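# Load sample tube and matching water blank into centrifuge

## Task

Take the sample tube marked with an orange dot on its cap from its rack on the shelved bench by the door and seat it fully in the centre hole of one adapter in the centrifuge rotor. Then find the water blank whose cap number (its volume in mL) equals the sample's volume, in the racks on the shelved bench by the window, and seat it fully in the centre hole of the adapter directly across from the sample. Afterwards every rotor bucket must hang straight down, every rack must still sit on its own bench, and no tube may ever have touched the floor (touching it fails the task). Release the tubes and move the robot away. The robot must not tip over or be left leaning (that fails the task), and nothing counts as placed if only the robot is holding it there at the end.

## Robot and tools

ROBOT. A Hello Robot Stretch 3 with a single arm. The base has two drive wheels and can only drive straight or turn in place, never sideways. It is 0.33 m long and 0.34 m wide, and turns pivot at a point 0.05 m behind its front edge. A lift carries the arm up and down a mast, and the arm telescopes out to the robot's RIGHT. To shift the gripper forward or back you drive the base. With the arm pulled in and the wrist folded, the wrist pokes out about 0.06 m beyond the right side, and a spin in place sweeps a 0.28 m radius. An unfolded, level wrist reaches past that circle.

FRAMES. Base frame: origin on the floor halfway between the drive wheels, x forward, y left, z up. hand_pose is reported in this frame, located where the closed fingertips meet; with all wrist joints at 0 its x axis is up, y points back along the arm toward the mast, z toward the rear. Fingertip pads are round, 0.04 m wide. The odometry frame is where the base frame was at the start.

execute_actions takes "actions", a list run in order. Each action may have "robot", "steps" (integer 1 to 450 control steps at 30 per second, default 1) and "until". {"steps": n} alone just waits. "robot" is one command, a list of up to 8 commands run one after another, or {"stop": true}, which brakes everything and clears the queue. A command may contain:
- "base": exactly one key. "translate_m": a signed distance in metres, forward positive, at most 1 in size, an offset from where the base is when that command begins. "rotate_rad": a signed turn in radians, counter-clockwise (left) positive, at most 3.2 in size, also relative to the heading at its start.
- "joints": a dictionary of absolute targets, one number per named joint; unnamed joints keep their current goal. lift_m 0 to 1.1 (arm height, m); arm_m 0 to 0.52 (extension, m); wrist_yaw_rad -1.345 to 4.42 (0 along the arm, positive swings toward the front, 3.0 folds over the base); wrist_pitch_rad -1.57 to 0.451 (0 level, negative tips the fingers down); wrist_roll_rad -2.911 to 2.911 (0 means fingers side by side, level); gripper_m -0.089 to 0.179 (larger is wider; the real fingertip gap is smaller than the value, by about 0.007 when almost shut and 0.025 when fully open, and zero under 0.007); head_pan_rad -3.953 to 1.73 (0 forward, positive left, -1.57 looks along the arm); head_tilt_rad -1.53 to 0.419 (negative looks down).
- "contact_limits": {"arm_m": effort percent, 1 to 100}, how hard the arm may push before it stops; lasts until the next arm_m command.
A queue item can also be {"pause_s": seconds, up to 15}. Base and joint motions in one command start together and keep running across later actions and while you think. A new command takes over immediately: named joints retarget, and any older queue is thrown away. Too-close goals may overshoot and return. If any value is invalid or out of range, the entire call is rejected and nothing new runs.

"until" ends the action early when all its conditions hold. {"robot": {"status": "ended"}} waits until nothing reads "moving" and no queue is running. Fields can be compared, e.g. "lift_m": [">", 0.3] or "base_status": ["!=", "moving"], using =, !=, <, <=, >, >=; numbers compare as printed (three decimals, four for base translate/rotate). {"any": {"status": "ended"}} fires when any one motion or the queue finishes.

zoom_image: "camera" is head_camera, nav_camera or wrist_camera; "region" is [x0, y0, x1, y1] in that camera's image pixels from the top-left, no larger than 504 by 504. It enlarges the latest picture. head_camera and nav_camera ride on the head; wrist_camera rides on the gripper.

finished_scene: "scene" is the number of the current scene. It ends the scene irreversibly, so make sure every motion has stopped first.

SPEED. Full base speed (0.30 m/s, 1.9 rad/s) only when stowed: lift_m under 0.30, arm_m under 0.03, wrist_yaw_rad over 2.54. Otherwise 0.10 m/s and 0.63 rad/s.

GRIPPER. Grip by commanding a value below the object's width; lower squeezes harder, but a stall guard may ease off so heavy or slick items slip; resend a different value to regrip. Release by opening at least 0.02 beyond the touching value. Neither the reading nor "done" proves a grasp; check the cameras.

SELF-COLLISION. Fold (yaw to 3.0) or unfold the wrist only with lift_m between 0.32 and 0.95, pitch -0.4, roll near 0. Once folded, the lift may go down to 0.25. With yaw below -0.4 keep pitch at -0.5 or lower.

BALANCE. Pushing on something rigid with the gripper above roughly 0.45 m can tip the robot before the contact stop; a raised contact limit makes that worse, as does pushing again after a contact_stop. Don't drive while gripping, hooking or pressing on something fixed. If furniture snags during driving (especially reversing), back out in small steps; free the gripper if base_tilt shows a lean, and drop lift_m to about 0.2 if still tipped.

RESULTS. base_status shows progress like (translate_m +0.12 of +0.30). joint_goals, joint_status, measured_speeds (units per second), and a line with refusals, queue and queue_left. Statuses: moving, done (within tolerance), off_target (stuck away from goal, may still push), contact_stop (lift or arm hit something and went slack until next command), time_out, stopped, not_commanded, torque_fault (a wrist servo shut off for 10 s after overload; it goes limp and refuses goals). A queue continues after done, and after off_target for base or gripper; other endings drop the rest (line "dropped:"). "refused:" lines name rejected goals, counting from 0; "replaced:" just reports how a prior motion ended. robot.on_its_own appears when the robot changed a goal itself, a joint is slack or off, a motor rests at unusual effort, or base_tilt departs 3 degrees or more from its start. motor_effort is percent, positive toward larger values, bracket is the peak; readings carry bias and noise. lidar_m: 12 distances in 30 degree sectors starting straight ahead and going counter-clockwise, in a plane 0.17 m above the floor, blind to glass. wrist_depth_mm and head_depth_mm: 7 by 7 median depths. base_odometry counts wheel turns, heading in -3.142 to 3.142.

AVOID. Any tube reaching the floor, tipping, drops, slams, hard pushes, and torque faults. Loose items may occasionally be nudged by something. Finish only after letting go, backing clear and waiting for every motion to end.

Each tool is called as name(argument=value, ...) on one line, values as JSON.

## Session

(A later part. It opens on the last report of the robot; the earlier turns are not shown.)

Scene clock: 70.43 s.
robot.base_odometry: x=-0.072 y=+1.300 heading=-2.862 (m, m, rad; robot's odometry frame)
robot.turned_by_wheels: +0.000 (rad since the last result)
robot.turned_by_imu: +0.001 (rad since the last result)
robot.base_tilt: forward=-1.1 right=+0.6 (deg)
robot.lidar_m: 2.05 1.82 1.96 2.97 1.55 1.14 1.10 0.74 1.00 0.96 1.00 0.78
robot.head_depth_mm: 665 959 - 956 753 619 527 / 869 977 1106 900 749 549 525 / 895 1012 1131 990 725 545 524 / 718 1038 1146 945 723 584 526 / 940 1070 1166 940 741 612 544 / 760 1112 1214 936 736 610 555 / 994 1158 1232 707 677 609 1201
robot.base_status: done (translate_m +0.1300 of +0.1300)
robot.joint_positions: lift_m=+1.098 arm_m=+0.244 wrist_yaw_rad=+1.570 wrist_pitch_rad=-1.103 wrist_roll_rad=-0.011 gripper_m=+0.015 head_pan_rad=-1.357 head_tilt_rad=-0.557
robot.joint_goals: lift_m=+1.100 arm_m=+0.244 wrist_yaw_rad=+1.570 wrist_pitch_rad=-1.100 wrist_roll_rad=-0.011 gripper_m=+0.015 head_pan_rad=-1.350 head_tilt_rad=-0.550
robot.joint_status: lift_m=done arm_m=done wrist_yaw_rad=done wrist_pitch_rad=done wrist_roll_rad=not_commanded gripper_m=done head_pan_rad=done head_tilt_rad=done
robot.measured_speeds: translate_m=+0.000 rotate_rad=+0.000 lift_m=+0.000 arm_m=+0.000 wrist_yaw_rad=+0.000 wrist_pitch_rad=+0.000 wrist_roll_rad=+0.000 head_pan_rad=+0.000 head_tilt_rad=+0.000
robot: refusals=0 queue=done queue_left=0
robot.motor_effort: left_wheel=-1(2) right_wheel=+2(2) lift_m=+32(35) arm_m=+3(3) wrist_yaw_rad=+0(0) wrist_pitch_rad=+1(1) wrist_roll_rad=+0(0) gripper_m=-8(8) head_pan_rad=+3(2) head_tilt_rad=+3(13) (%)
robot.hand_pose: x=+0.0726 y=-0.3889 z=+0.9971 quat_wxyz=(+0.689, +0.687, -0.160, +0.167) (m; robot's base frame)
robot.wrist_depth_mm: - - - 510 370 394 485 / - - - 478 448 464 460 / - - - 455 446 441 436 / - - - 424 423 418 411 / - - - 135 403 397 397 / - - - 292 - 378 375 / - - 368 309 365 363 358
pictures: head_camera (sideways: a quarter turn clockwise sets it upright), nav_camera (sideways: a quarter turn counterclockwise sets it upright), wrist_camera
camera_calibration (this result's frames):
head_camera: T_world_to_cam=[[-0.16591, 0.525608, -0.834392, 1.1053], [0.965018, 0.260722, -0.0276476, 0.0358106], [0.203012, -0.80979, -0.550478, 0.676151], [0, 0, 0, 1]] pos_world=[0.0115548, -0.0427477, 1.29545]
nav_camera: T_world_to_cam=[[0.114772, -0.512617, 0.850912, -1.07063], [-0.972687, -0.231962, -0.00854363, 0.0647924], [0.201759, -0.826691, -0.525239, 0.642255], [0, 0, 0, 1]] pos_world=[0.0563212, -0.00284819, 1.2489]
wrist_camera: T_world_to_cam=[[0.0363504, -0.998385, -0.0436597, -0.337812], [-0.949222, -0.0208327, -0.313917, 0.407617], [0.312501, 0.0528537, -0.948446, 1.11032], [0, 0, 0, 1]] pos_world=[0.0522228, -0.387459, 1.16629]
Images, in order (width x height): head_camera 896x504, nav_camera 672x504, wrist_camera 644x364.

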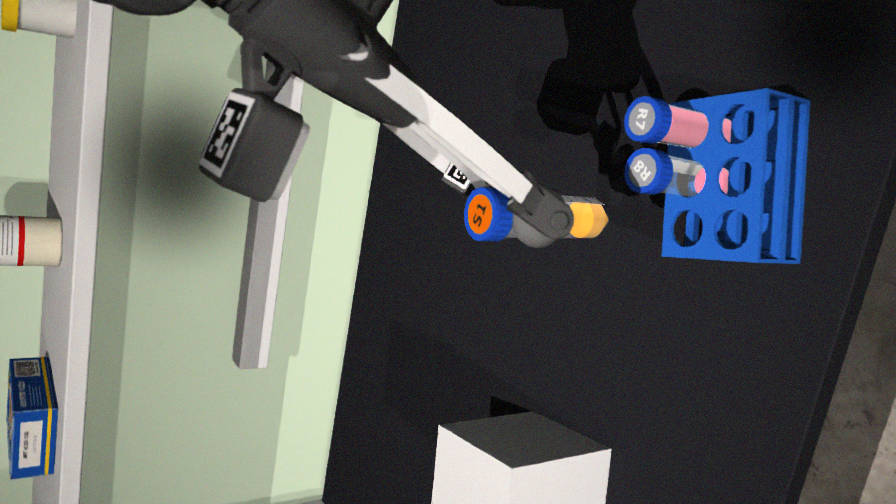

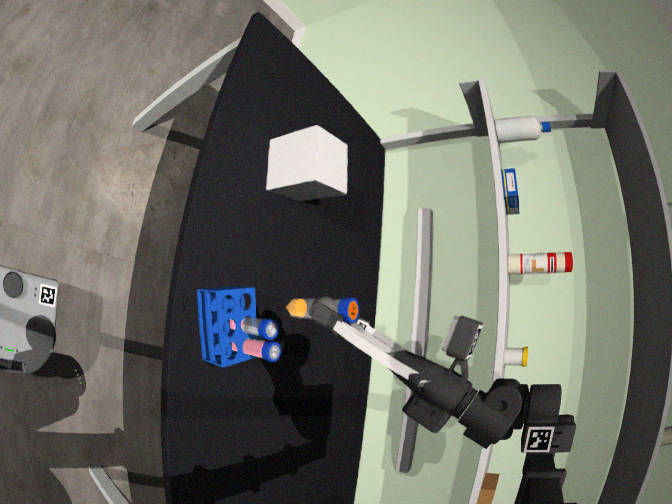

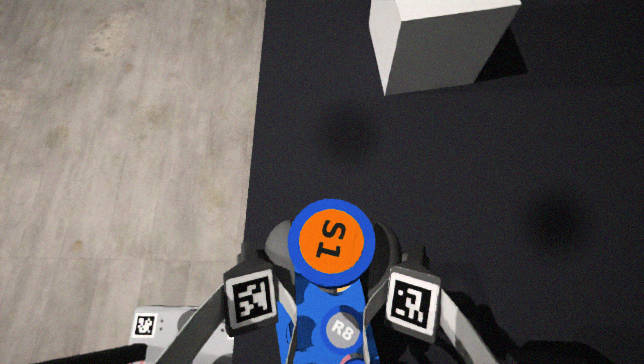

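execute_actions(actions=[{"robot":[{"joints":{"arm_m":0.0}},{"base":{"rotate_rad":0.944}},{"base":{"translate_m":0.85}},{"base":{"translate_m":0.804}},{"base":{"rotate_rad":0.627},"joints":{"head_pan_rad":-1.57,"head_tilt_rad":-0.7,"wrist_yaw_rad":0.0}}],"steps":450,"until":{"robot":{"status":"ended"}}},{"steps":450,"until":{"robot":{"status":"ended"}}}])

Scene clock: 105.53 s.
robot.base_odometry: x=-0.635 y=-0.255 heading=-1.292 (m, m, rad; robot's odometry frame)
robot.turned_by_wheels: +1.571 (rad since the last result)
robot.turned_by_imu: +1.585 (rad since the last result)
robot.base_tilt: forward=-1.3 right=+0.7 (deg)
robot.lidar_m: 1.54 2.08 2.75 2.07 2.15 2.35 1.68 1.52 0.42 0.40 0.42 0.58
robot.head_depth_mm: - - - - - - 1206 / - - - - - 788 1158 / 845 932 - - - 791 961 / 853 962 974 775 644 754 987 / 859 975 1003 811 650 766 1008 / 868 989 986 771 655 782 1040 / 874 993 970 809 660 781 1065
robot.base_status: done (rotate_rad +0.6269 of +0.6270)
robot.joint_positions: lift_m=+1.098 arm_m=+0.000 wrist_yaw_rad=+0.002 wrist_pitch_rad=-1.104 wrist_roll_rad=-0.011 gripper_m=+0.015 head_pan_rad=-1.563 head_tilt_rad=-0.691
robot.joint_goals: lift_m=+1.100 arm_m=+0.000 wrist_yaw_rad=+0.000 wrist_pitch_rad=-1.100 wrist_roll_rad=-0.011 gripper_m=+0.015 head_pan_rad=-1.570 head_tilt_rad=-0.700
robot.joint_status: lift_m=done arm_m=done wrist_yaw_rad=done wrist_pitch_rad=done wrist_roll_rad=not_commanded gripper_m=done head_pan_rad=done head_tilt_rad=done
robot.measured_speeds: translate_m=+0.000 rotate_rad=+0.000 lift_m=+0.000 arm_m=+0.000 wrist_yaw_rad=+0.000 wrist_pitch_rad=+0.000 wrist_roll_rad=+0.000 head_pan_rad=+0.000 head_tilt_rad=+0.000
robot: refusals=0 queue=done queue_left=0
robot.motor_effort: left_wheel=-2(7) right_wheel=+3(8) lift_m=+32(32) arm_m=-5(4) wrist_yaw_rad=-3(2) wrist_pitch_rad=+1(1) wrist_roll_rad=+0(0) gripper_m=-8(8) head_pan_rad=-3(16) head_tilt_rad=-3(11) (%)
robot.hand_pose: x=-0.0214 y=-0.2392 z=+0.9971 quat_wxyz=(+0.606, +0.373, -0.598, -0.368) (m; robot's base frame)
robot.wrist_depth_mm: 516 534 520 450 - - - / 439 433 431 426 - - - / 464 462 454 445 - - - / 665 590 574 561 645 - - / - - 946 136 - - - / - - - - - - - / - - - - - - -
pictures: head_camera (sideways: a quarter turn clockwise sets it upright), nav_camera (sideways: a quarter turn counterclockwise sets it upright), wrist_camera
camera_calibration (this result's frames):
head_camera: T_world_to_cam=[[-0.055536, 0.655208, -0.753405, 0.999047], [0.997939, 0.0607319, -0.0207452, 0.0266194], [0.0321633, -0.753004, -0.65723, 0.816067], [0, 0, 0, 1]] pos_world=[0.00267109, -0.0416978, 1.28958]
nav_camera: T_world_to_cam=[[0.00816334, -0.634438, 0.77293, -0.968316], [-0.999589, -0.0264333, -0.0111398, 0.0683347], [0.0274986, -0.772521, -0.634393, 0.785324], [0, 0, 0, 1]] pos_world=[0.054616, -0.00585135, 1.24741]
wrist_camera: T_world_to_cam=[[-0.998286, -0.0389598, -0.0436735, 0.0224071], [-0.0233294, 0.949281, -0.313562, 0.573028], [0.0536748, -0.312006, -0.948563, 1.03905], [0, 0, 0, 1]] pos_world=[-0.0200337, -0.218902, 1.16626]
Images, in order (width x height): head_camera 896x504, nav_camera 672x504, wrist_camera 644x364.

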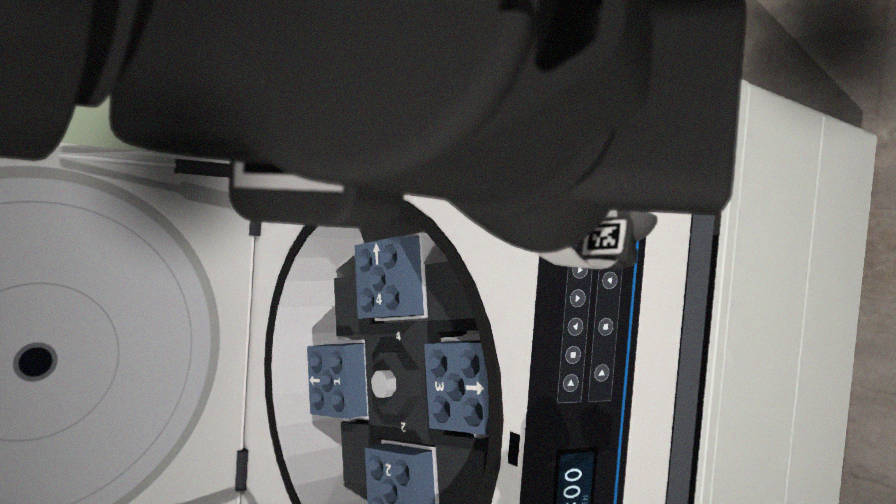

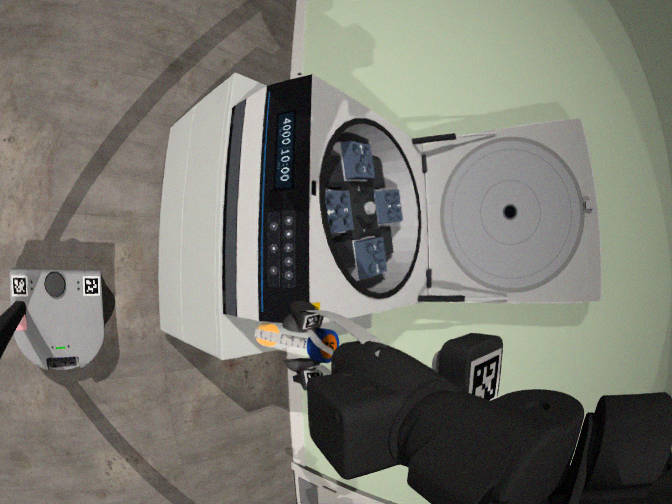

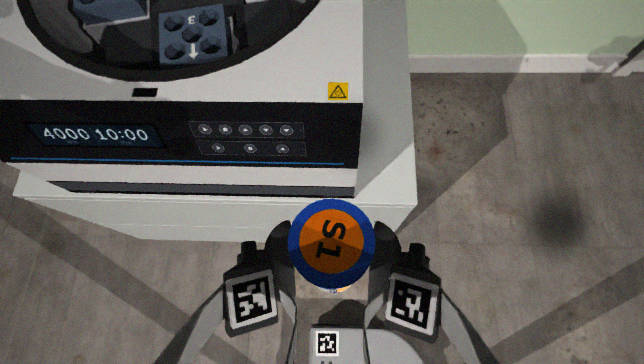

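zoom_image(camera="nav_camera", region=[240,300,360,380])

execute_actions(actions=[{"robot":[{"base":{"translate_m":0.087},"joints":{"arm_m":0.5,"head_tilt_rad":-0.75}},{"joints":{"lift_m":0.97}}],"steps":450,"until":{"robot":{"status":"ended"}}}])

zoom_image(camera="head_camera", region=[200,100,500,350])

Region (240, 300, 360, 380) of nav_camera's 672x504 image, scaled by 4.200, with more detail than that image has.

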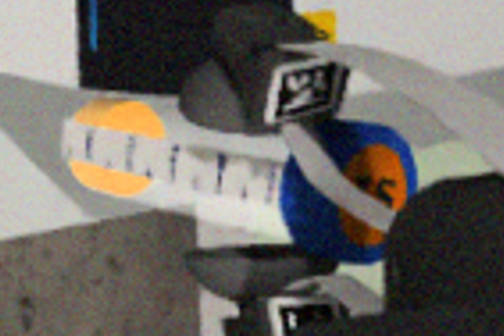

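Scene clock: 118.70 s.
robot.base_odometry: x=-0.611 y=-0.339 heading=-1.292 (m, m, rad; robot's odometry frame)
robot.turned_by_wheels: +0.000 (rad since the last result)
robot.turned_by_imu: +0.002 (rad since the last result)
robot.base_tilt: forward=-1.3 right=+0.7 (deg)
robot.lidar_m: 1.45 2.01 2.75 2.07 2.15 2.41 1.76 1.56 0.42 0.40 0.42 0.58
robot.head_depth_mm: 992 1102 1249 1389 909 808 1161 / - 967 869 685 654 797 1115 / 845 998 869 683 658 801 1121 / 865 980 933 729 665 818 1120 / 870 987 912 748 673 834 1137 / 885 993 938 767 681 852 1136 / 888 990 885 676 690 873 1141
robot.base_status: done (translate_m +0.0870 of +0.0870)
robot.joint_positions: lift_m=+0.971 arm_m=+0.500 wrist_yaw_rad=+0.000 wrist_pitch_rad=-1.104 wrist_roll_rad=-0.011 gripper_m=+0.015 head_pan_rad=-1.563 head_tilt_rad=-0.741
robot.joint_goals: lift_m=+0.970 arm_m=+0.500 wrist_yaw_rad=+0.000 wrist_pitch_rad=-1.100 wrist_roll_rad=-0.011 gripper_m=+0.015 head_pan_rad=-1.570 head_tilt_rad=-0.750
robot.joint_status: lift_m=done arm_m=done wrist_yaw_rad=done wrist_pitch_rad=done wrist_roll_rad=not_commanded gripper_m=done head_pan_rad=done head_tilt_rad=done
robot.measured_speeds: translate_m=+0.000 rotate_rad=+0.000 lift_m=+0.000 arm_m=+0.000 wrist_yaw_rad=+0.000 wrist_pitch_rad=+0.000 wrist_roll_rad=+0.000 head_pan_rad=+0.000 head_tilt_rad=+0.000
robot: refusals=0 queue=done queue_left=0
robot.motor_effort: left_wheel=-2(4) right_wheel=+3(9) lift_m=+11(29) arm_m=+4(3) wrist_yaw_rad=+0(3) wrist_pitch_rad=+1(1) wrist_roll_rad=+0(0) gripper_m=-8(8) head_pan_rad=-3(3) head_tilt_rad=-3(8) (%)
robot.hand_pose: x=-0.0216 y=-0.7384 z=+0.8696 quat_wxyz=(+0.605, +0.373, -0.598, -0.369) (m; robot's base frame)
robot.wrist_depth_mm: 303 301 296 288 287 474 503 / 307 334 340 278 270 566 611 / 345 309 336 330 257 259 784 / 318 292 312 317 249 244 - / 301 298 298 136 257 231 - / 286 266 284 250 - 218 951 / 273 252 265 268 279 208 915
pictures: head_camera (sideways: a quarter turn clockwise sets it upright), nav_camera (sideways: a quarter turn counterclockwise sets it upright), wrist_camera
camera_calibration (this result's frames):
head_camera: T_world_to_cam=[[-0.0556841, 0.691777, -0.719961, 0.95546], [0.997943, 0.0614983, -0.0180933, 0.0231657], [0.0317599, -0.719488, -0.693778, 0.863608], [0, 0, 0, 1]] pos_world=[0.00265781, -0.0410339, 1.28747]
nav_camera: T_world_to_cam=[[0.00832311, -0.671992, 0.740511, -0.926062], [-0.999598, -0.0256603, -0.0120508, 0.06952], [0.0270998, -0.740113, -0.671936, 0.834161], [0, 0, 0, 1]] pos_world=[0.0545942, -0.00314959, 1.2471]
wrist_camera: T_world_to_cam=[[-0.998362, -0.0369415, -0.0436815, -0.0013034], [-0.0214192, 0.949394, -0.313357, 1.00691], [0.0530468, -0.311908, -0.94863, 0.762492], [0, 0, 0, 1]] pos_world=[-0.0201818, -0.718177, 1.03879]
Images, in order (width x height): head_camera 896x504, nav_camera 672x504, wrist_camera 644x364.

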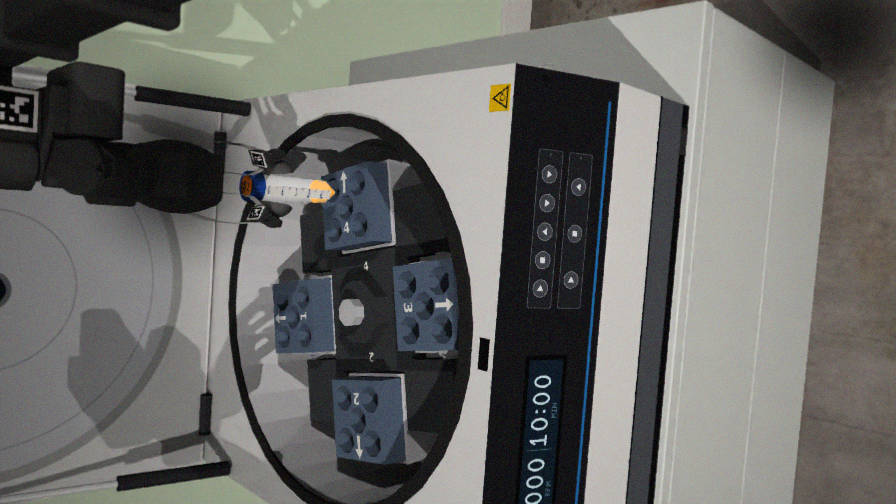

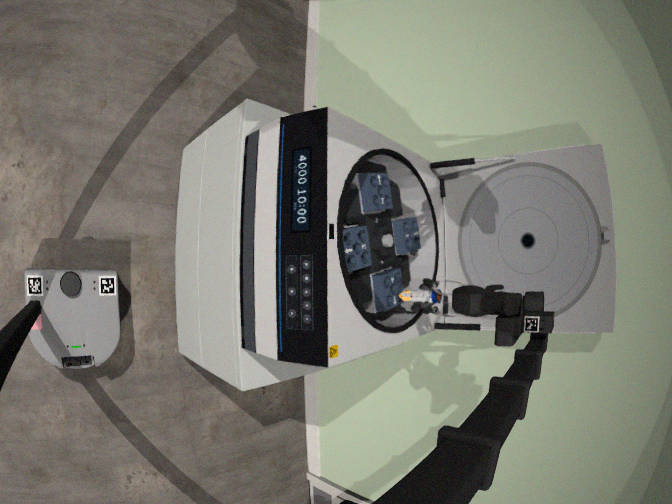

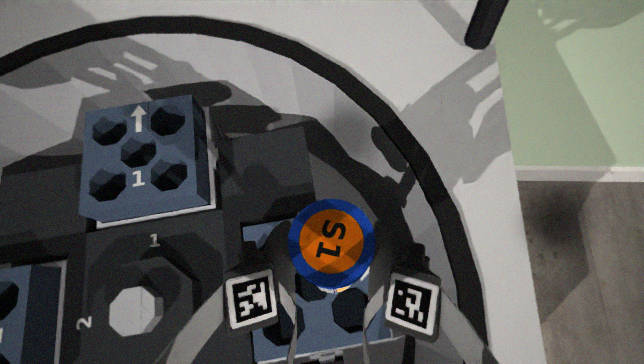

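Region (200, 100, 500, 350) of head_camera's 896x504 image, scaled by 1.680, with more detail than that image has.

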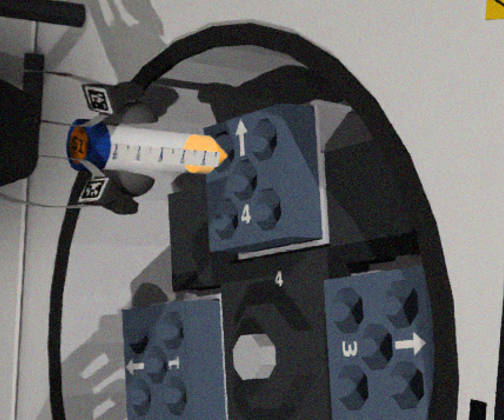

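execute_actions(actions=[{"robot":[{"base":{"translate_m":0.011},"joints":{"arm_m":0.506}},{"joints":{"lift_m":0.945}}],"steps":450,"until":{"robot":{"status":"ended"}}}])

zoom_image(camera="head_camera", region=[200,100,500,350])

Scene clock: 129.20 s.
robot.base_odometry: x=-0.608 y=-0.349 heading=-1.292 (m, m, rad; robot's odometry frame)
robot.turned_by_wheels: +0.000 (rad since the last result)
robot.turned_by_imu: +0.001 (rad since the last result)
robot.base_tilt: forward=-1.3 right=+0.7 (deg)
robot.lidar_m: 1.44 1.64 2.75 2.07 2.15 2.42 1.78 1.56 0.42 0.40 0.42 0.58
robot.head_depth_mm: - 1106 1256 1356 868 801 1159 / - 970 866 682 652 791 1108 / 853 963 870 681 658 800 1115 / 868 980 931 730 666 817 1116 / 876 986 913 749 676 831 1131 / 884 986 937 765 682 854 1127 / 885 1010 887 677 687 872 1141
robot.base_status: done (translate_m +0.0110 of +0.0110)
robot.joint_positions: lift_m=+0.946 arm_m=+0.506 wrist_yaw_rad=+0.000 wrist_pitch_rad=-1.104 wrist_roll_rad=-0.011 gripper_m=+0.015 head_pan_rad=-1.563 head_tilt_rad=-0.741
robot.joint_goals: lift_m=+0.945 arm_m=+0.506 wrist_yaw_rad=+0.000 wrist_pitch_rad=-1.100 wrist_roll_rad=-0.011 gripper_m=+0.015 head_pan_rad=-1.570 head_tilt_rad=-0.750
robot.joint_status: lift_m=done arm_m=done wrist_yaw_rad=done wrist_pitch_rad=done wrist_roll_rad=not_commanded gripper_m=done head_pan_rad=done head_tilt_rad=done
robot.measured_speeds: translate_m=+0.000 rotate_rad=+0.000 lift_m=+0.000 arm_m=+0.000 wrist_yaw_rad=+0.000 wrist_pitch_rad=+0.000 wrist_roll_rad=+0.000 head_pan_rad=+0.000 head_tilt_rad=+0.000
robot: refusals=0 queue=done queue_left=0
robot.motor_effort: left_wheel=-1(2) right_wheel=+2(9) lift_m=+11(14) arm_m=+4(4) wrist_yaw_rad=+0(0) wrist_pitch_rad=+1(1) wrist_roll_rad=+0(0) gripper_m=-8(8) head_pan_rad=-3(3) head_tilt_rad=-3(3) (%)
robot.hand_pose: x=-0.0216 y=-0.7444 z=+0.8446 quat_wxyz=(+0.605, +0.373, -0.598, -0.369) (m; robot's base frame)
robot.wrist_depth_mm: 273 277 268 259 256 254 492 / 297 313 326 277 241 239 600 / 327 282 303 322 232 225 759 / 291 265 283 288 271 214 - / 275 274 274 136 270 203 952 / 264 243 262 207 - 193 913 / 250 227 243 222 284 184 883
pictures: head_camera (sideways: a quarter turn clockwise sets it upright), nav_camera (sideways: a quarter turn counterclockwise sets it upright), wrist_camera
camera_calibration (this result's frames):
head_camera: T_world_to_cam=[[-0.0556842, 0.691777, -0.719961, 0.95546], [0.997943, 0.0614984, -0.0180933, 0.0231657], [0.0317599, -0.719488, -0.693778, 0.863609], [0, 0, 0, 1]] pos_world=[0.00265782, -0.0410339, 1.28747]
nav_camera: T_world_to_cam=[[0.00832319, -0.671992, 0.740511, -0.926062], [-0.999598, -0.0256604, -0.0120508, 0.06952], [0.0270999, -0.740113, -0.671936, 0.834161], [0, 0, 0, 1]] pos_world=[0.0545942, -0.00314958, 1.2471]
wrist_camera: T_world_to_cam=[[-0.998362, -0.0369425, -0.0436817, -0.002617], [-0.0214202, 0.949394, -0.313357, 1.00478], [0.0530473, -0.311908, -0.94863, 0.736919], [0, 0, 0, 1]] pos_world=[-0.0201817, -0.724179, 1.0138]
Images, in order (width x height): head_camera 896x504, nav_camera 672x504, wrist_camera 644x364.

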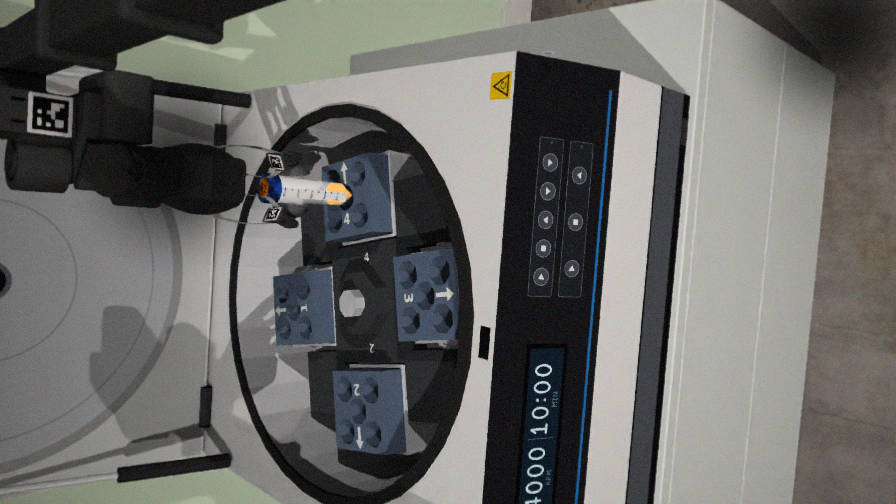

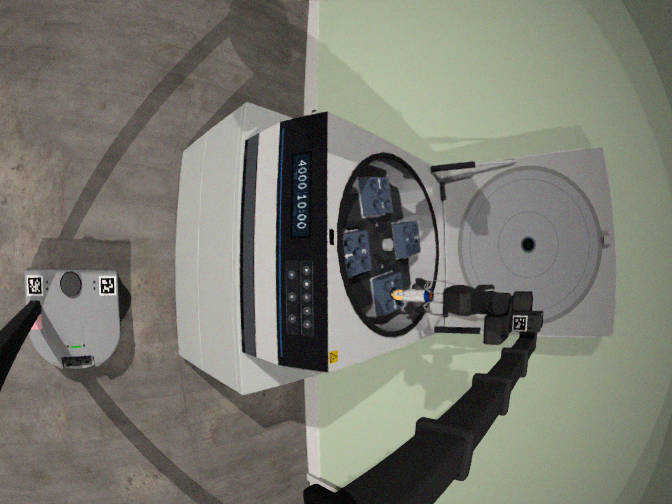

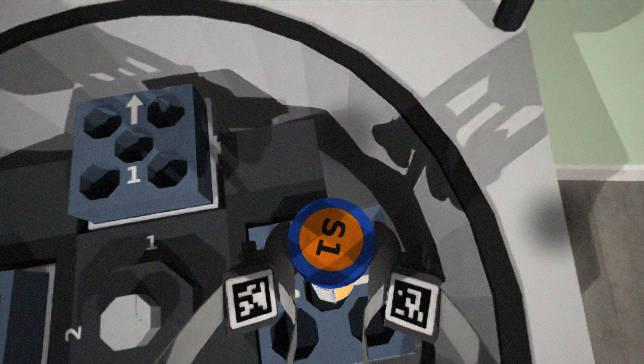

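Region (200, 100, 500, 350) of head_camera's 896x504 image, scaled by 1.680, with more detail than that image has.

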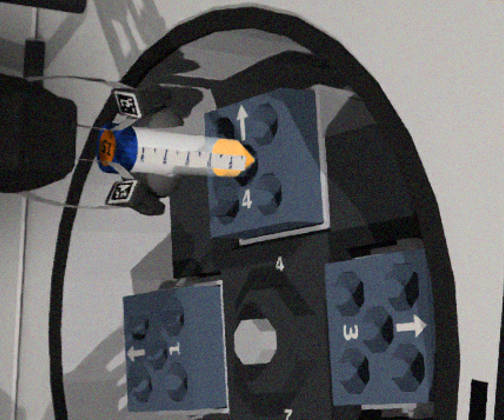

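execute_actions(actions=[{"robot":[{"base":{"translate_m":0.005}},{"joints":{"lift_m":0.92}}],"steps":450,"until":{"robot":{"status":"ended"}}}])

zoom_image(camera="head_camera", region=[200,100,500,350])

Scene clock: 134.87 s.
robot.base_odometry: x=-0.607 y=-0.354 heading=-1.292 (m, m, rad; robot's odometry frame)
robot.turned_by_wheels: +0.000 (rad since the last result)
robot.turned_by_imu: +0.001 (rad since the last result)
robot.base_tilt: forward=-1.3 right=+0.6 (deg)
robot.lidar_m: 1.44 1.63 2.74 2.06 2.15 2.43 1.78 1.57 0.42 0.40 0.42 0.58
robot.head_depth_mm: 922 - 1249 1114 866 805 1156 / - 975 868 683 655 789 1098 / 829 - 864 683 661 801 1122 / 868 981 939 750 666 816 1117 / 871 984 910 748 676 833 1137 / 879 989 938 768 683 857 1138 / 901 1018 883 675 689 873 1130
robot.base_status: done (translate_m +0.0050 of +0.0050)
robot.joint_positions: lift_m=+0.921 arm_m=+0.506 wrist_yaw_rad=+0.000 wrist_pitch_rad=-1.104 wrist_roll_rad=-0.011 gripper_m=+0.015 head_pan_rad=-1.563 head_tilt_rad=-0.741
robot.joint_goals: lift_m=+0.920 arm_m=+0.506 wrist_yaw_rad=+0.000 wrist_pitch_rad=-1.100 wrist_roll_rad=-0.011 gripper_m=+0.015 head_pan_rad=-1.570 head_tilt_rad=-0.750
robot.joint_status: lift_m=done arm_m=done wrist_yaw_rad=done wrist_pitch_rad=done wrist_roll_rad=not_commanded gripper_m=done head_pan_rad=done head_tilt_rad=done
robot.measured_speeds: translate_m=+0.000 rotate_rad=+0.000 lift_m=+0.000 arm_m=+0.000 wrist_yaw_rad=+0.000 wrist_pitch_rad=+0.000 wrist_roll_rad=+0.000 head_pan_rad=+0.000 head_tilt_rad=+0.000
robot: refusals=0 queue=done queue_left=0
robot.motor_effort: left_wheel=-2(3) right_wheel=+3(8) lift_m=+10(13) arm_m=+4(4) wrist_yaw_rad=+0(0) wrist_pitch_rad=+1(2) wrist_roll_rad=+0(0) gripper_m=-7(8) head_pan_rad=-3(4) head_tilt_rad=-3(3) (%)
robot.hand_pose: x=-0.0216 y=-0.7444 z=+0.8197 quat_wxyz=(+0.605, +0.373, -0.598, -0.369) (m; robot's base frame)
robot.wrist_depth_mm: 259 276 267 230 225 223 487 / 291 272 325 282 214 210 570 / 274 252 273 280 235 198 705 / 256 240 261 261 272 188 190 / 253 249 247 135 258 180 180 / 240 219 239 182 - 186 171 / 225 204 221 202 211 174 162
pictures: head_camera (sideways: a quarter turn clockwise sets it upright), nav_camera (sideways: a quarter turn counterclockwise sets it upright), wrist_camera
camera_calibration (this result's frames):
head_camera: T_world_to_cam=[[-0.0556843, 0.691777, -0.719961, 0.95546], [0.997943, 0.0614985, -0.0180933, 0.0231657], [0.03176, -0.719488, -0.693778, 0.863608], [0, 0, 0, 1]] pos_world=[0.00265782, -0.0410339, 1.28747]
nav_camera: T_world_to_cam=[[0.00832327, -0.671992, 0.740511, -0.926062], [-0.999598, -0.0256605, -0.0120508, 0.06952], [0.0271, -0.740113, -0.671936, 0.834161], [0, 0, 0, 1]] pos_world=[0.0545942, -0.00314958, 1.2471]
wrist_camera: T_world_to_cam=[[-0.998362, -0.0369278, -0.0436889, -0.00368881], [-0.0214144, 0.949456, -0.31317, 0.996811], [0.0530453, -0.311721, -0.948692, 0.713456], [0, 0, 0, 1]] pos_world=[-0.0201822, -0.724165, 0.98886]
Images, in order (width x height): head_camera 896x504, nav_camera 672x504, wrist_camera 644x364.

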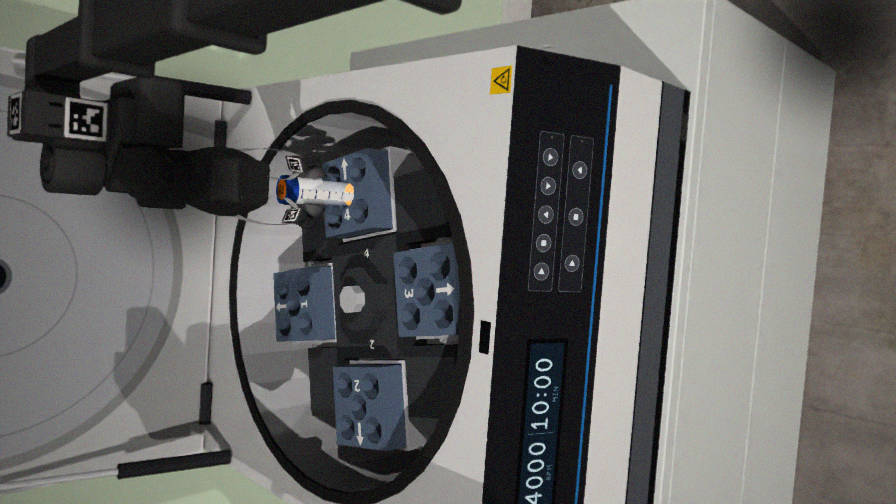

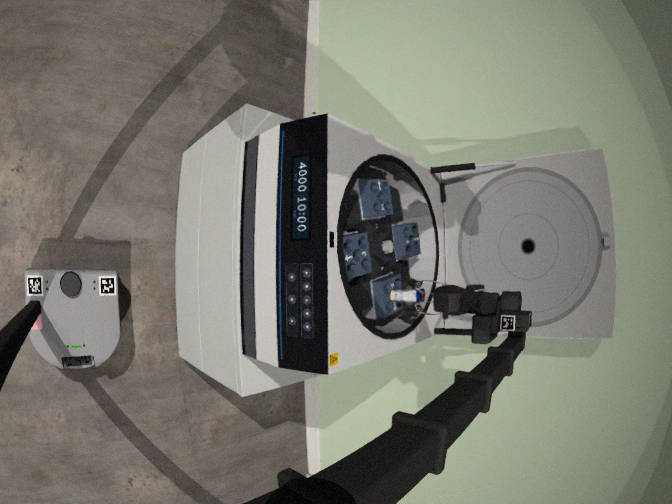

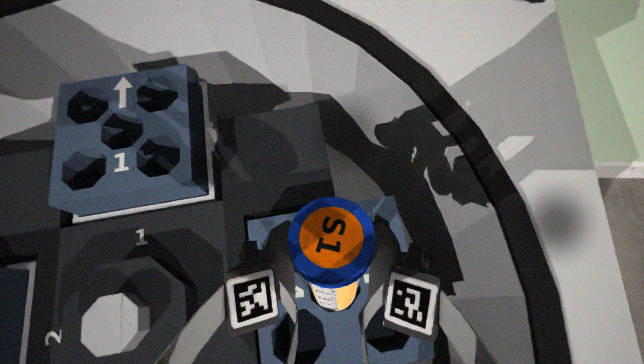

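Region (200, 100, 500, 350) of head_camera's 896x504 image, scaled by 1.680, with more detail than that image has.

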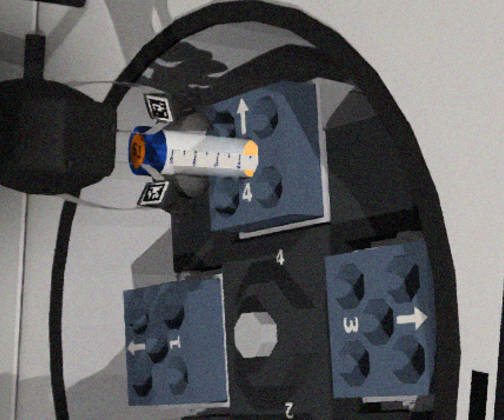

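execute_actions(actions=[{"robot":[{"joints":{"lift_m":0.905}},{"joints":{"gripper_m":0.06}},{"pause_s":0.7},{"joints":{"lift_m":1.08}},{"joints":{"arm_m":0.0}}],"steps":450,"until":{"robot":{"status":"ended"}}}])

Scene clock: 149.37 s.
robot.base_odometry: x=-0.607 y=-0.354 heading=-1.292 (m, m, rad; robot's odometry frame)
robot.turned_by_wheels: +0.000 (rad since the last result)
robot.turned_by_imu: +0.002 (rad since the last result)
robot.base_tilt: forward=-1.3 right=+0.6 (deg)
robot.lidar_m: 1.44 1.63 2.76 2.06 2.15 2.42 1.78 1.57 0.42 0.40 0.42 0.58
robot.head_depth_mm: - - - - - 843 1159 / - - - - - 879 1104 / 854 972 - - - 885 1124 / 867 986 941 733 662 819 1118 / 874 985 915 748 676 837 1136 / 883 992 938 675 681 855 1133 / 905 1020 888 677 689 873 1137
robot.base_status: done (translate_m +0.0050 of +0.0050)
robot.joint_positions: lift_m=+1.079 arm_m=+0.000 wrist_yaw_rad=+0.000 wrist_pitch_rad=-1.103 wrist_roll_rad=-0.011 gripper_m=+0.060 head_pan_rad=-1.563 head_tilt_rad=-0.741
robot.joint_goals: lift_m=+1.080 arm_m=+0.000 wrist_yaw_rad=+0.000 wrist_pitch_rad=-1.100 wrist_roll_rad=-0.011 gripper_m=+0.060 head_pan_rad=-1.570 head_tilt_rad=-0.750
robot.joint_status: lift_m=done arm_m=done wrist_yaw_rad=done wrist_pitch_rad=done wrist_roll_rad=not_commanded gripper_m=done head_pan_rad=done head_tilt_rad=done
robot.measured_speeds: translate_m=+0.000 rotate_rad=+0.000 lift_m=+0.000 arm_m=+0.000 wrist_yaw_rad=+0.000 wrist_pitch_rad=+0.000 wrist_roll_rad=+0.000 head_pan_rad=+0.000 head_tilt_rad=+0.000
robot: refusals=0 queue=done queue_left=0
robot.motor_effort: left_wheel=-1(2) right_wheel=+3(3) lift_m=+32(35) arm_m=-4(7) wrist_yaw_rad=+0(0) wrist_pitch_rad=+1(3) wrist_roll_rad=+0(0) gripper_m=+1(80) head_pan_rad=-4(4) head_tilt_rad=-3(3) (%)
robot.hand_pose: x=-0.0216 y=-0.2393 z=+0.9785 quat_wxyz=(+0.606, +0.373, -0.599, -0.369) (m; robot's base frame)
robot.wrist_depth_mm: 447 509 499 486 423 - - / 425 414 406 400 400 - - / 476 453 446 442 436 - - / - 593 580 559 607 - - / - - 844 923 857 - - / - - - - - - - / - - - - - - -
pictures: head_camera (sideways: a quarter turn clockwise sets it upright), nav_camera (sideways: a quarter turn counterclockwise sets it upright), wrist_camera
camera_calibration (this result's frames):
head_camera: T_world_to_cam=[[-0.0556841, 0.691789, -0.719949, 0.955444], [0.997943, 0.0614985, -0.0180924, 0.0231645], [0.0317597, -0.719476, -0.693791, 0.863625], [0, 0, 0, 1]] pos_world=[0.00265781, -0.0410336, 1.28747]
nav_camera: T_world_to_cam=[[0.00832313, -0.672006, 0.740499, -0.926047], [-0.999598, -0.02566, -0.0120511, 0.0695204], [0.0270996, -0.740101, -0.671949, 0.834178], [0, 0, 0, 1]] pos_world=[0.0545942, -0.00314863, 1.2471]
wrist_camera: T_world_to_cam=[[-0.998361, -0.0370108, -0.043655, 0.0218544], [-0.0214554, 0.949169, -0.314035, 0.567812], [0.0530587, -0.312584, -0.948407, 1.02114], [0, 0, 0, 1]] pos_world=[-0.020179, -0.21895, 1.14772]
Images, in order (width x height): head_camera 896x504, nav_camera 672x504, wrist_camera 644x364.

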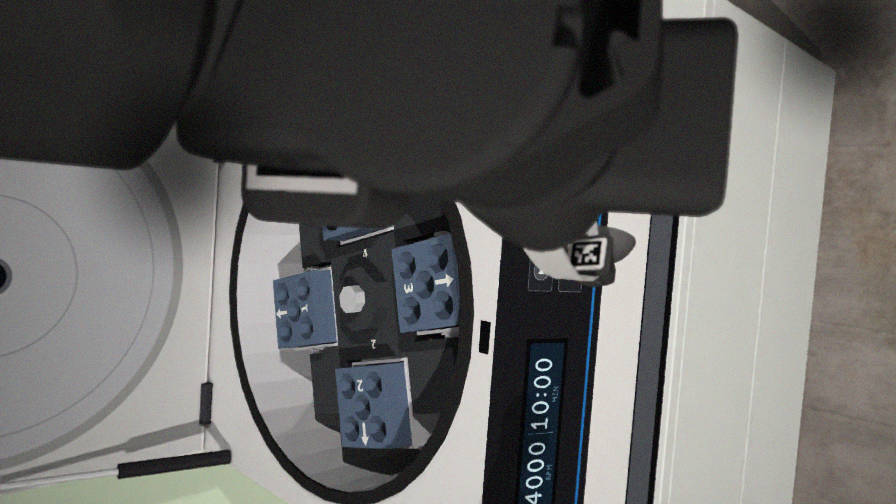

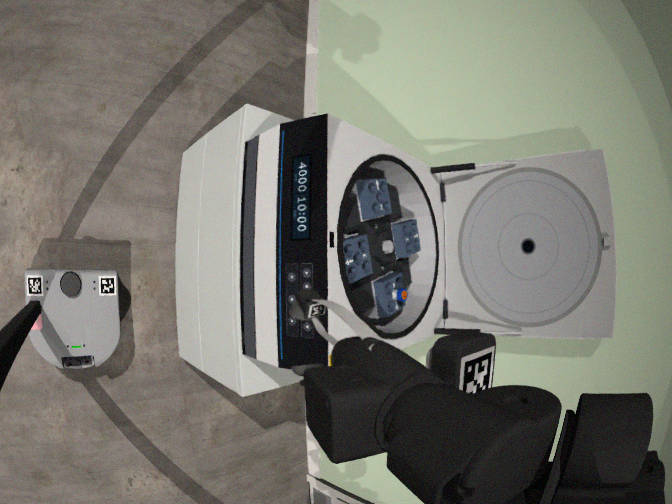

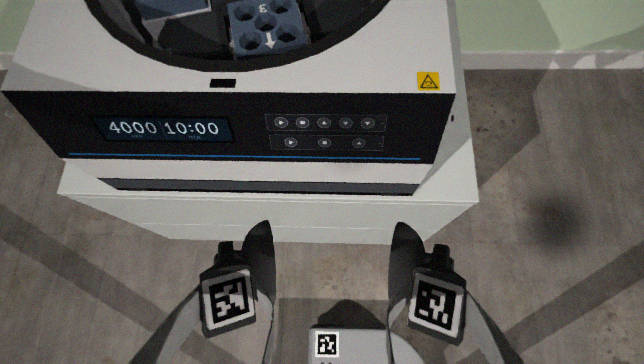

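execute_actions(actions=[{"robot":{"joints":{"head_pan_rad":0.0,"head_tilt_rad":-0.4}},"steps":200,"until":{"robot":{"status":"ended"}}}])

Scene clock: 161.00 s.
robot.base_odometry: x=-0.607 y=-0.354 heading=-1.292 (m, m, rad; robot's odometry frame)
robot.turned_by_wheels: +0.000 (rad since the last result)
robot.turned_by_imu: +0.001 (rad since the last result)
robot.base_tilt: forward=-1.3 right=+0.7 (deg)
robot.lidar_m: 1.44 1.64 2.75 2.07 2.16 2.42 1.79 1.57 0.42 0.40 0.42 0.58
robot.head_depth_mm: 1891 2021 2222 2417 2212 1738 1416 / 1917 2043 2208 2440 2204 1711 1407 / 1919 2061 2193 2416 2121 1713 1408 / 1924 2061 2005 2420 2181 1708 1396 / 1937 2068 1985 2459 2166 1686 1389 / 1956 2089 1948 1825 2153 1692 1386 / 1934 2134 1934 1875 2045 1682 1388
robot.base_status: done (translate_m +0.0050 of +0.0050)
robot.joint_positions: lift_m=+1.079 arm_m=+0.000 wrist_yaw_rad=+0.000 wrist_pitch_rad=-1.103 wrist_roll_rad=-0.011 gripper_m=+0.060 head_pan_rad=-0.007 head_tilt_rad=-0.409
robot.joint_goals: lift_m=+1.080 arm_m=+0.000 wrist_yaw_rad=+0.000 wrist_pitch_rad=-1.100 wrist_roll_rad=-0.011 gripper_m=+0.060 head_pan_rad=+0.000 head_tilt_rad=-0.400
robot.joint_status: lift_m=done arm_m=done wrist_yaw_rad=done wrist_pitch_rad=done wrist_roll_rad=not_commanded gripper_m=done head_pan_rad=done head_tilt_rad=done
robot.measured_speeds: translate_m=+0.000 rotate_rad=+0.000 lift_m=+0.000 arm_m=+0.000 wrist_yaw_rad=+0.000 wrist_pitch_rad=+0.000 wrist_roll_rad=+0.000 head_pan_rad=+0.000 head_tilt_rad=+0.000
robot: refusals=0 queue=done queue_left=0
robot.motor_effort: left_wheel=-2(2) right_wheel=+3(3) lift_m=+32(32) arm_m=-5(4) wrist_yaw_rad=+0(0) wrist_pitch_rad=+1(1) wrist_roll_rad=+0(0) gripper_m=+0(0) head_pan_rad=+2(37) head_tilt_rad=+3(17) (%)
robot.hand_pose: x=-0.0216 y=-0.2393 z=+0.9785 quat_wxyz=(+0.606, +0.373, -0.599, -0.369) (m; robot's base frame)
robot.wrist_depth_mm: 453 509 506 488 421 - - / 420 413 407 403 399 - - / 474 454 448 440 435 - - / - 585 569 563 609 - - / - - 851 906 883 - - / - - - - - - - / - - - - - - -
pictures: head_camera (sideways: a quarter turn clockwise sets it upright), nav_camera (sideways: a quarter turn counterclockwise sets it upright), wrist_camera
camera_calibration (this result's frames):
head_camera: T_world_to_cam=[[-0.420072, -0.0473911, -0.906253, 1.20057], [-0.0378517, 0.998681, -0.0346793, 0.0510887], [0.906701, 0.0197354, -0.421312, 0.503793], [0, 0, 0, 1]] pos_world=[0.0494689, -0.00406761, 1.30204]
nav_camera: T_world_to_cam=[[0.39399, 0.00036921, 0.919115, -1.1613], [0.0137756, -0.99989, -0.00550343, 0.0548183], [0.919012, 0.0148297, -0.393951, 0.467047], [0, 0, 0, 1]] pos_world=[0.0275628, 0.0483149, 1.25166]
wrist_camera: T_world_to_cam=[[-0.998361, -0.037011, -0.043655, 0.0218544], [-0.0214556, 0.949169, -0.314035, 0.567812], [0.0530588, -0.312584, -0.948407, 1.02114], [0, 0, 0, 1]] pos_world=[-0.020179, -0.21895, 1.14772]
Images, in order (width x height): head_camera 896x504, nav_camera 672x504, wrist_camera 644x364.

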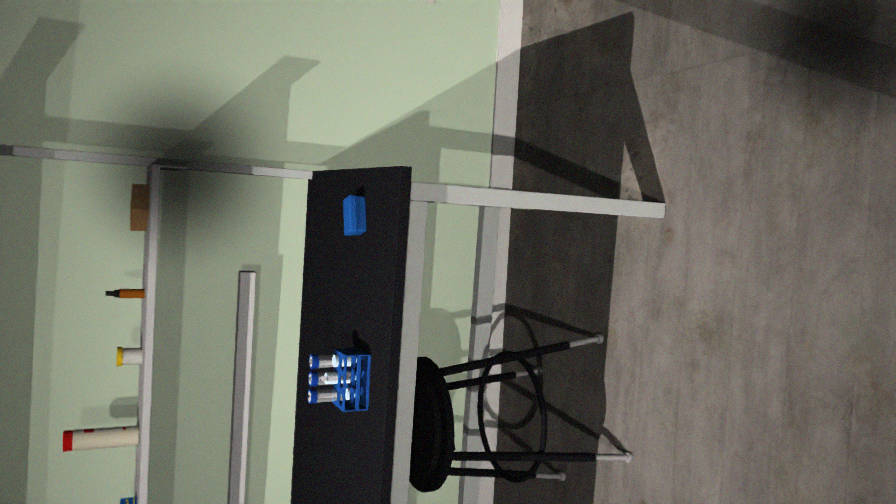

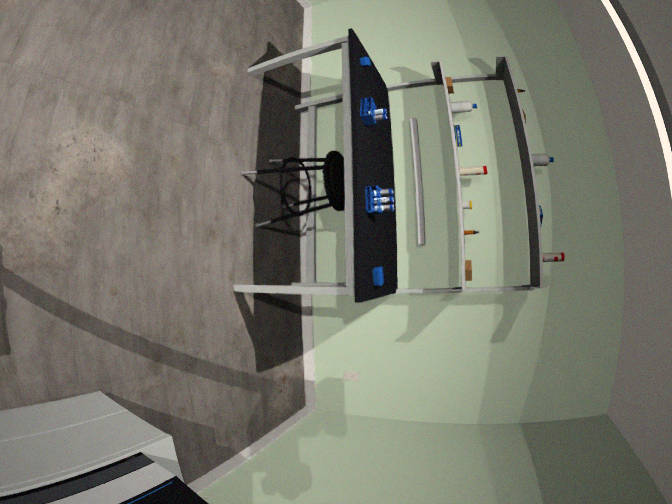

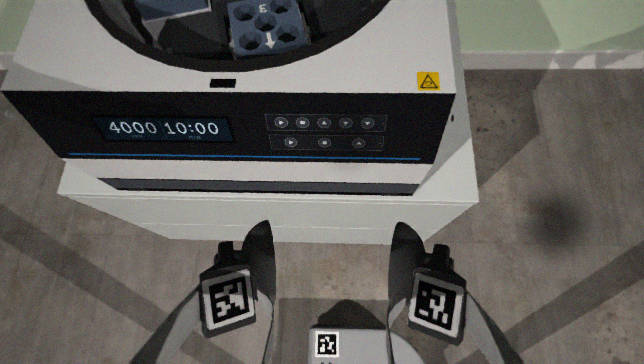

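execute_actions(actions=[{"robot":[{"joints":{"wrist_yaw_rad":1.57,"gripper_m":0.07,"lift_m":1.05},"base":{"translate_m":1.0}},{"base":{"translate_m":0.18}},{"base":{"rotate_rad":1.571},"joints":{"head_pan_rad":-1.57,"head_tilt_rad":-0.7}},{"base":{"translate_m":0.27},"joints":{"arm_m":0.25}}],"steps":450,"until":{"robot":{"status":"ended"}}},{"steps":450,"until":{"robot":{"status":"ended"}}}])

zoom_image(camera="head_camera", region=[200,100,700,450])

Scene clock: 196.77 s.
robot.base_odometry: x=-0.022 y=-1.414 heading=+0.279 (m, m, rad; robot's odometry frame)
robot.turned_by_wheels: +1.571 (rad since the last result)
robot.turned_by_imu: +1.585 (rad since the last result)
robot.base_tilt: forward=-1.3 right=+0.7 (deg)
robot.lidar_m: 2.37 1.97 2.57 3.62 0.98 0.98 1.40 0.42 0.94 0.48 0.46 1.10
robot.head_depth_mm: 909 1008 1000 790 657 562 509 / - - 961 793 656 561 517 / 898 - 925 790 656 560 516 / 902 945 1030 765 588 558 1133 / 912 951 984 789 567 558 1130 / 917 1034 979 784 603 558 1134 / 924 1049 978 780 652 557 1001
robot.base_status: done (translate_m +0.2700 of +0.2700)
robot.joint_positions: lift_m=+1.051 arm_m=+0.250 wrist_yaw_rad=+1.569 wrist_pitch_rad=-1.103 wrist_roll_rad=-0.011 gripper_m=+0.070 head_pan_rad=-1.563 head_tilt_rad=-0.691
robot.joint_goals: lift_m=+1.050 arm_m=+0.250 wrist_yaw_rad=+1.570 wrist_pitch_rad=-1.100 wrist_roll_rad=-0.011 gripper_m=+0.070 head_pan_rad=-1.570 head_tilt_rad=-0.700
robot.joint_status: lift_m=done arm_m=done wrist_yaw_rad=done wrist_pitch_rad=done wrist_roll_rad=not_commanded gripper_m=done head_pan_rad=done head_tilt_rad=done
robot.measured_speeds: translate_m=+0.000 rotate_rad=+0.000 lift_m=+0.000 arm_m=+0.000 wrist_yaw_rad=+0.000 wrist_pitch_rad=+0.000 wrist_roll_rad=+0.000 head_pan_rad=+0.000 head_tilt_rad=+0.000
robot: refusals=0 queue=done queue_left=0
robot.motor_effort: left_wheel=-2(7) right_wheel=+3(7) lift_m=+12(35) arm_m=+5(4) wrist_yaw_rad=+1(3) wrist_pitch_rad=+1(1) wrist_roll_rad=+0(0) gripper_m=+0(48) head_pan_rad=-3(35) head_tilt_rad=-3(16) (%)
robot.hand_pose: x=+0.0726 y=-0.3950 z=+0.9497 quat_wxyz=(+0.689, +0.687, -0.160, +0.167) (m; robot's base frame)
robot.wrist_depth_mm: - - 467 451 436 436 431 / - - 430 422 418 410 408 / - - 404 397 398 392 384 / - - 382 376 373 370 366 / - - 364 297 354 353 346 / - - - 281 338 334 331 / - - 327 270 321 318 315
pictures: head_camera (sideways: a quarter turn clockwise sets it upright), nav_camera (sideways: a quarter turn counterclockwise sets it upright), wrist_camera
camera_calibration (this result's frames):
head_camera: T_world_to_cam=[[-0.0554513, 0.655369, -0.753271, 0.998871], [0.997946, 0.0606052, -0.0207344, 0.0266053], [0.0320635, -0.752874, -0.657384, 0.816268], [0, 0, 0, 1]] pos_world=[0.00266561, -0.0416948, 1.28957]
nav_camera: T_world_to_cam=[[0.00808135, -0.634597, 0.772801, -0.968147], [-0.999592, -0.0262999, -0.0111436, 0.0683397], [0.0273963, -0.772395, -0.634551, 0.78553], [0, 0, 0, 1]] pos_world=[0.0546151, -0.00584656, 1.2474]
wrist_camera: T_world_to_cam=[[0.0349642, -0.998435, -0.0436551, -0.345922], [-0.949213, -0.0195099, -0.31403, 0.393254], [0.312687, 0.0524178, -0.948409, 1.06542], [0, 0, 0, 1]] pos_world=[0.0522327, -0.393556, 1.11885]
Images, in order (width x height): head_camera 896x504, nav_camera 672x504, wrist_camera 644x364.

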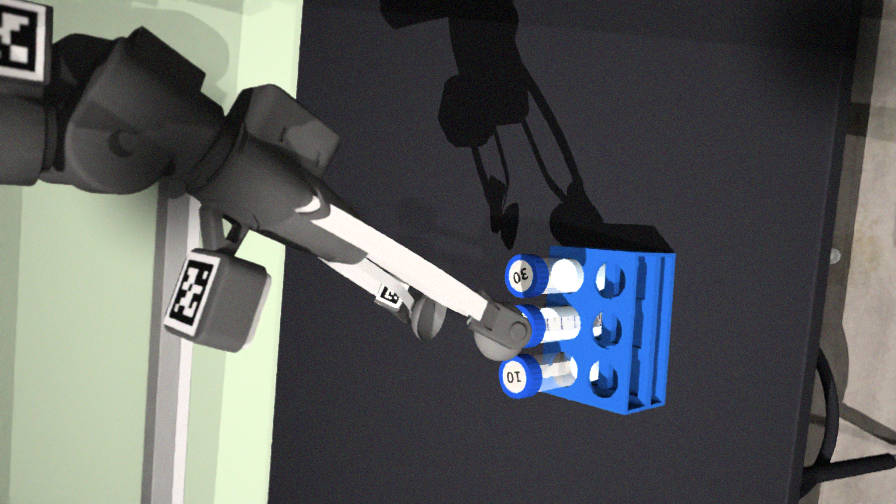

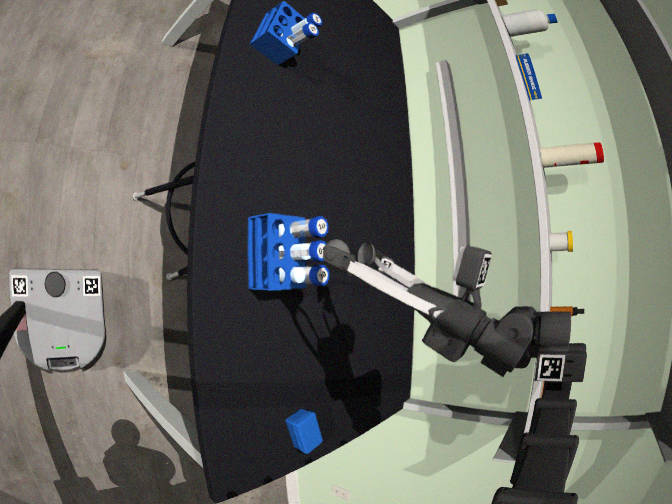

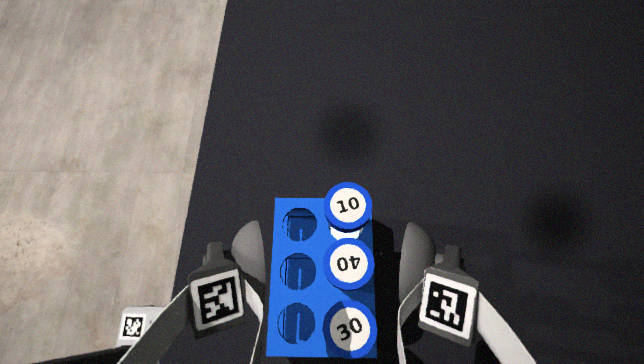

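Region (200, 100, 700, 450) of head_camera's 896x504 image, scaled by 1.008, with more detail than that image has; it fills the top 353 rows of this view, and the rest is white.

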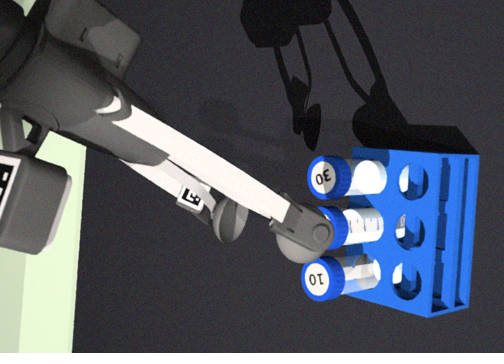

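zoom_image(camera="nav_camera", region=[240,0,360,80])

Region (240, 0, 360, 80) of nav_camera's 672x504 image, scaled by 4.200, with more detail than that image has.

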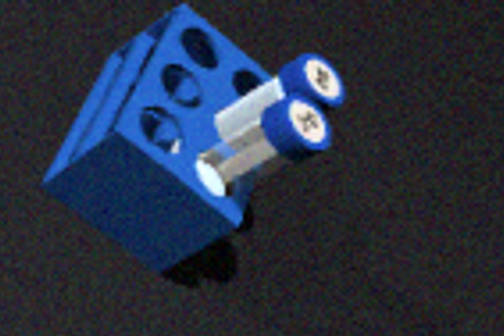

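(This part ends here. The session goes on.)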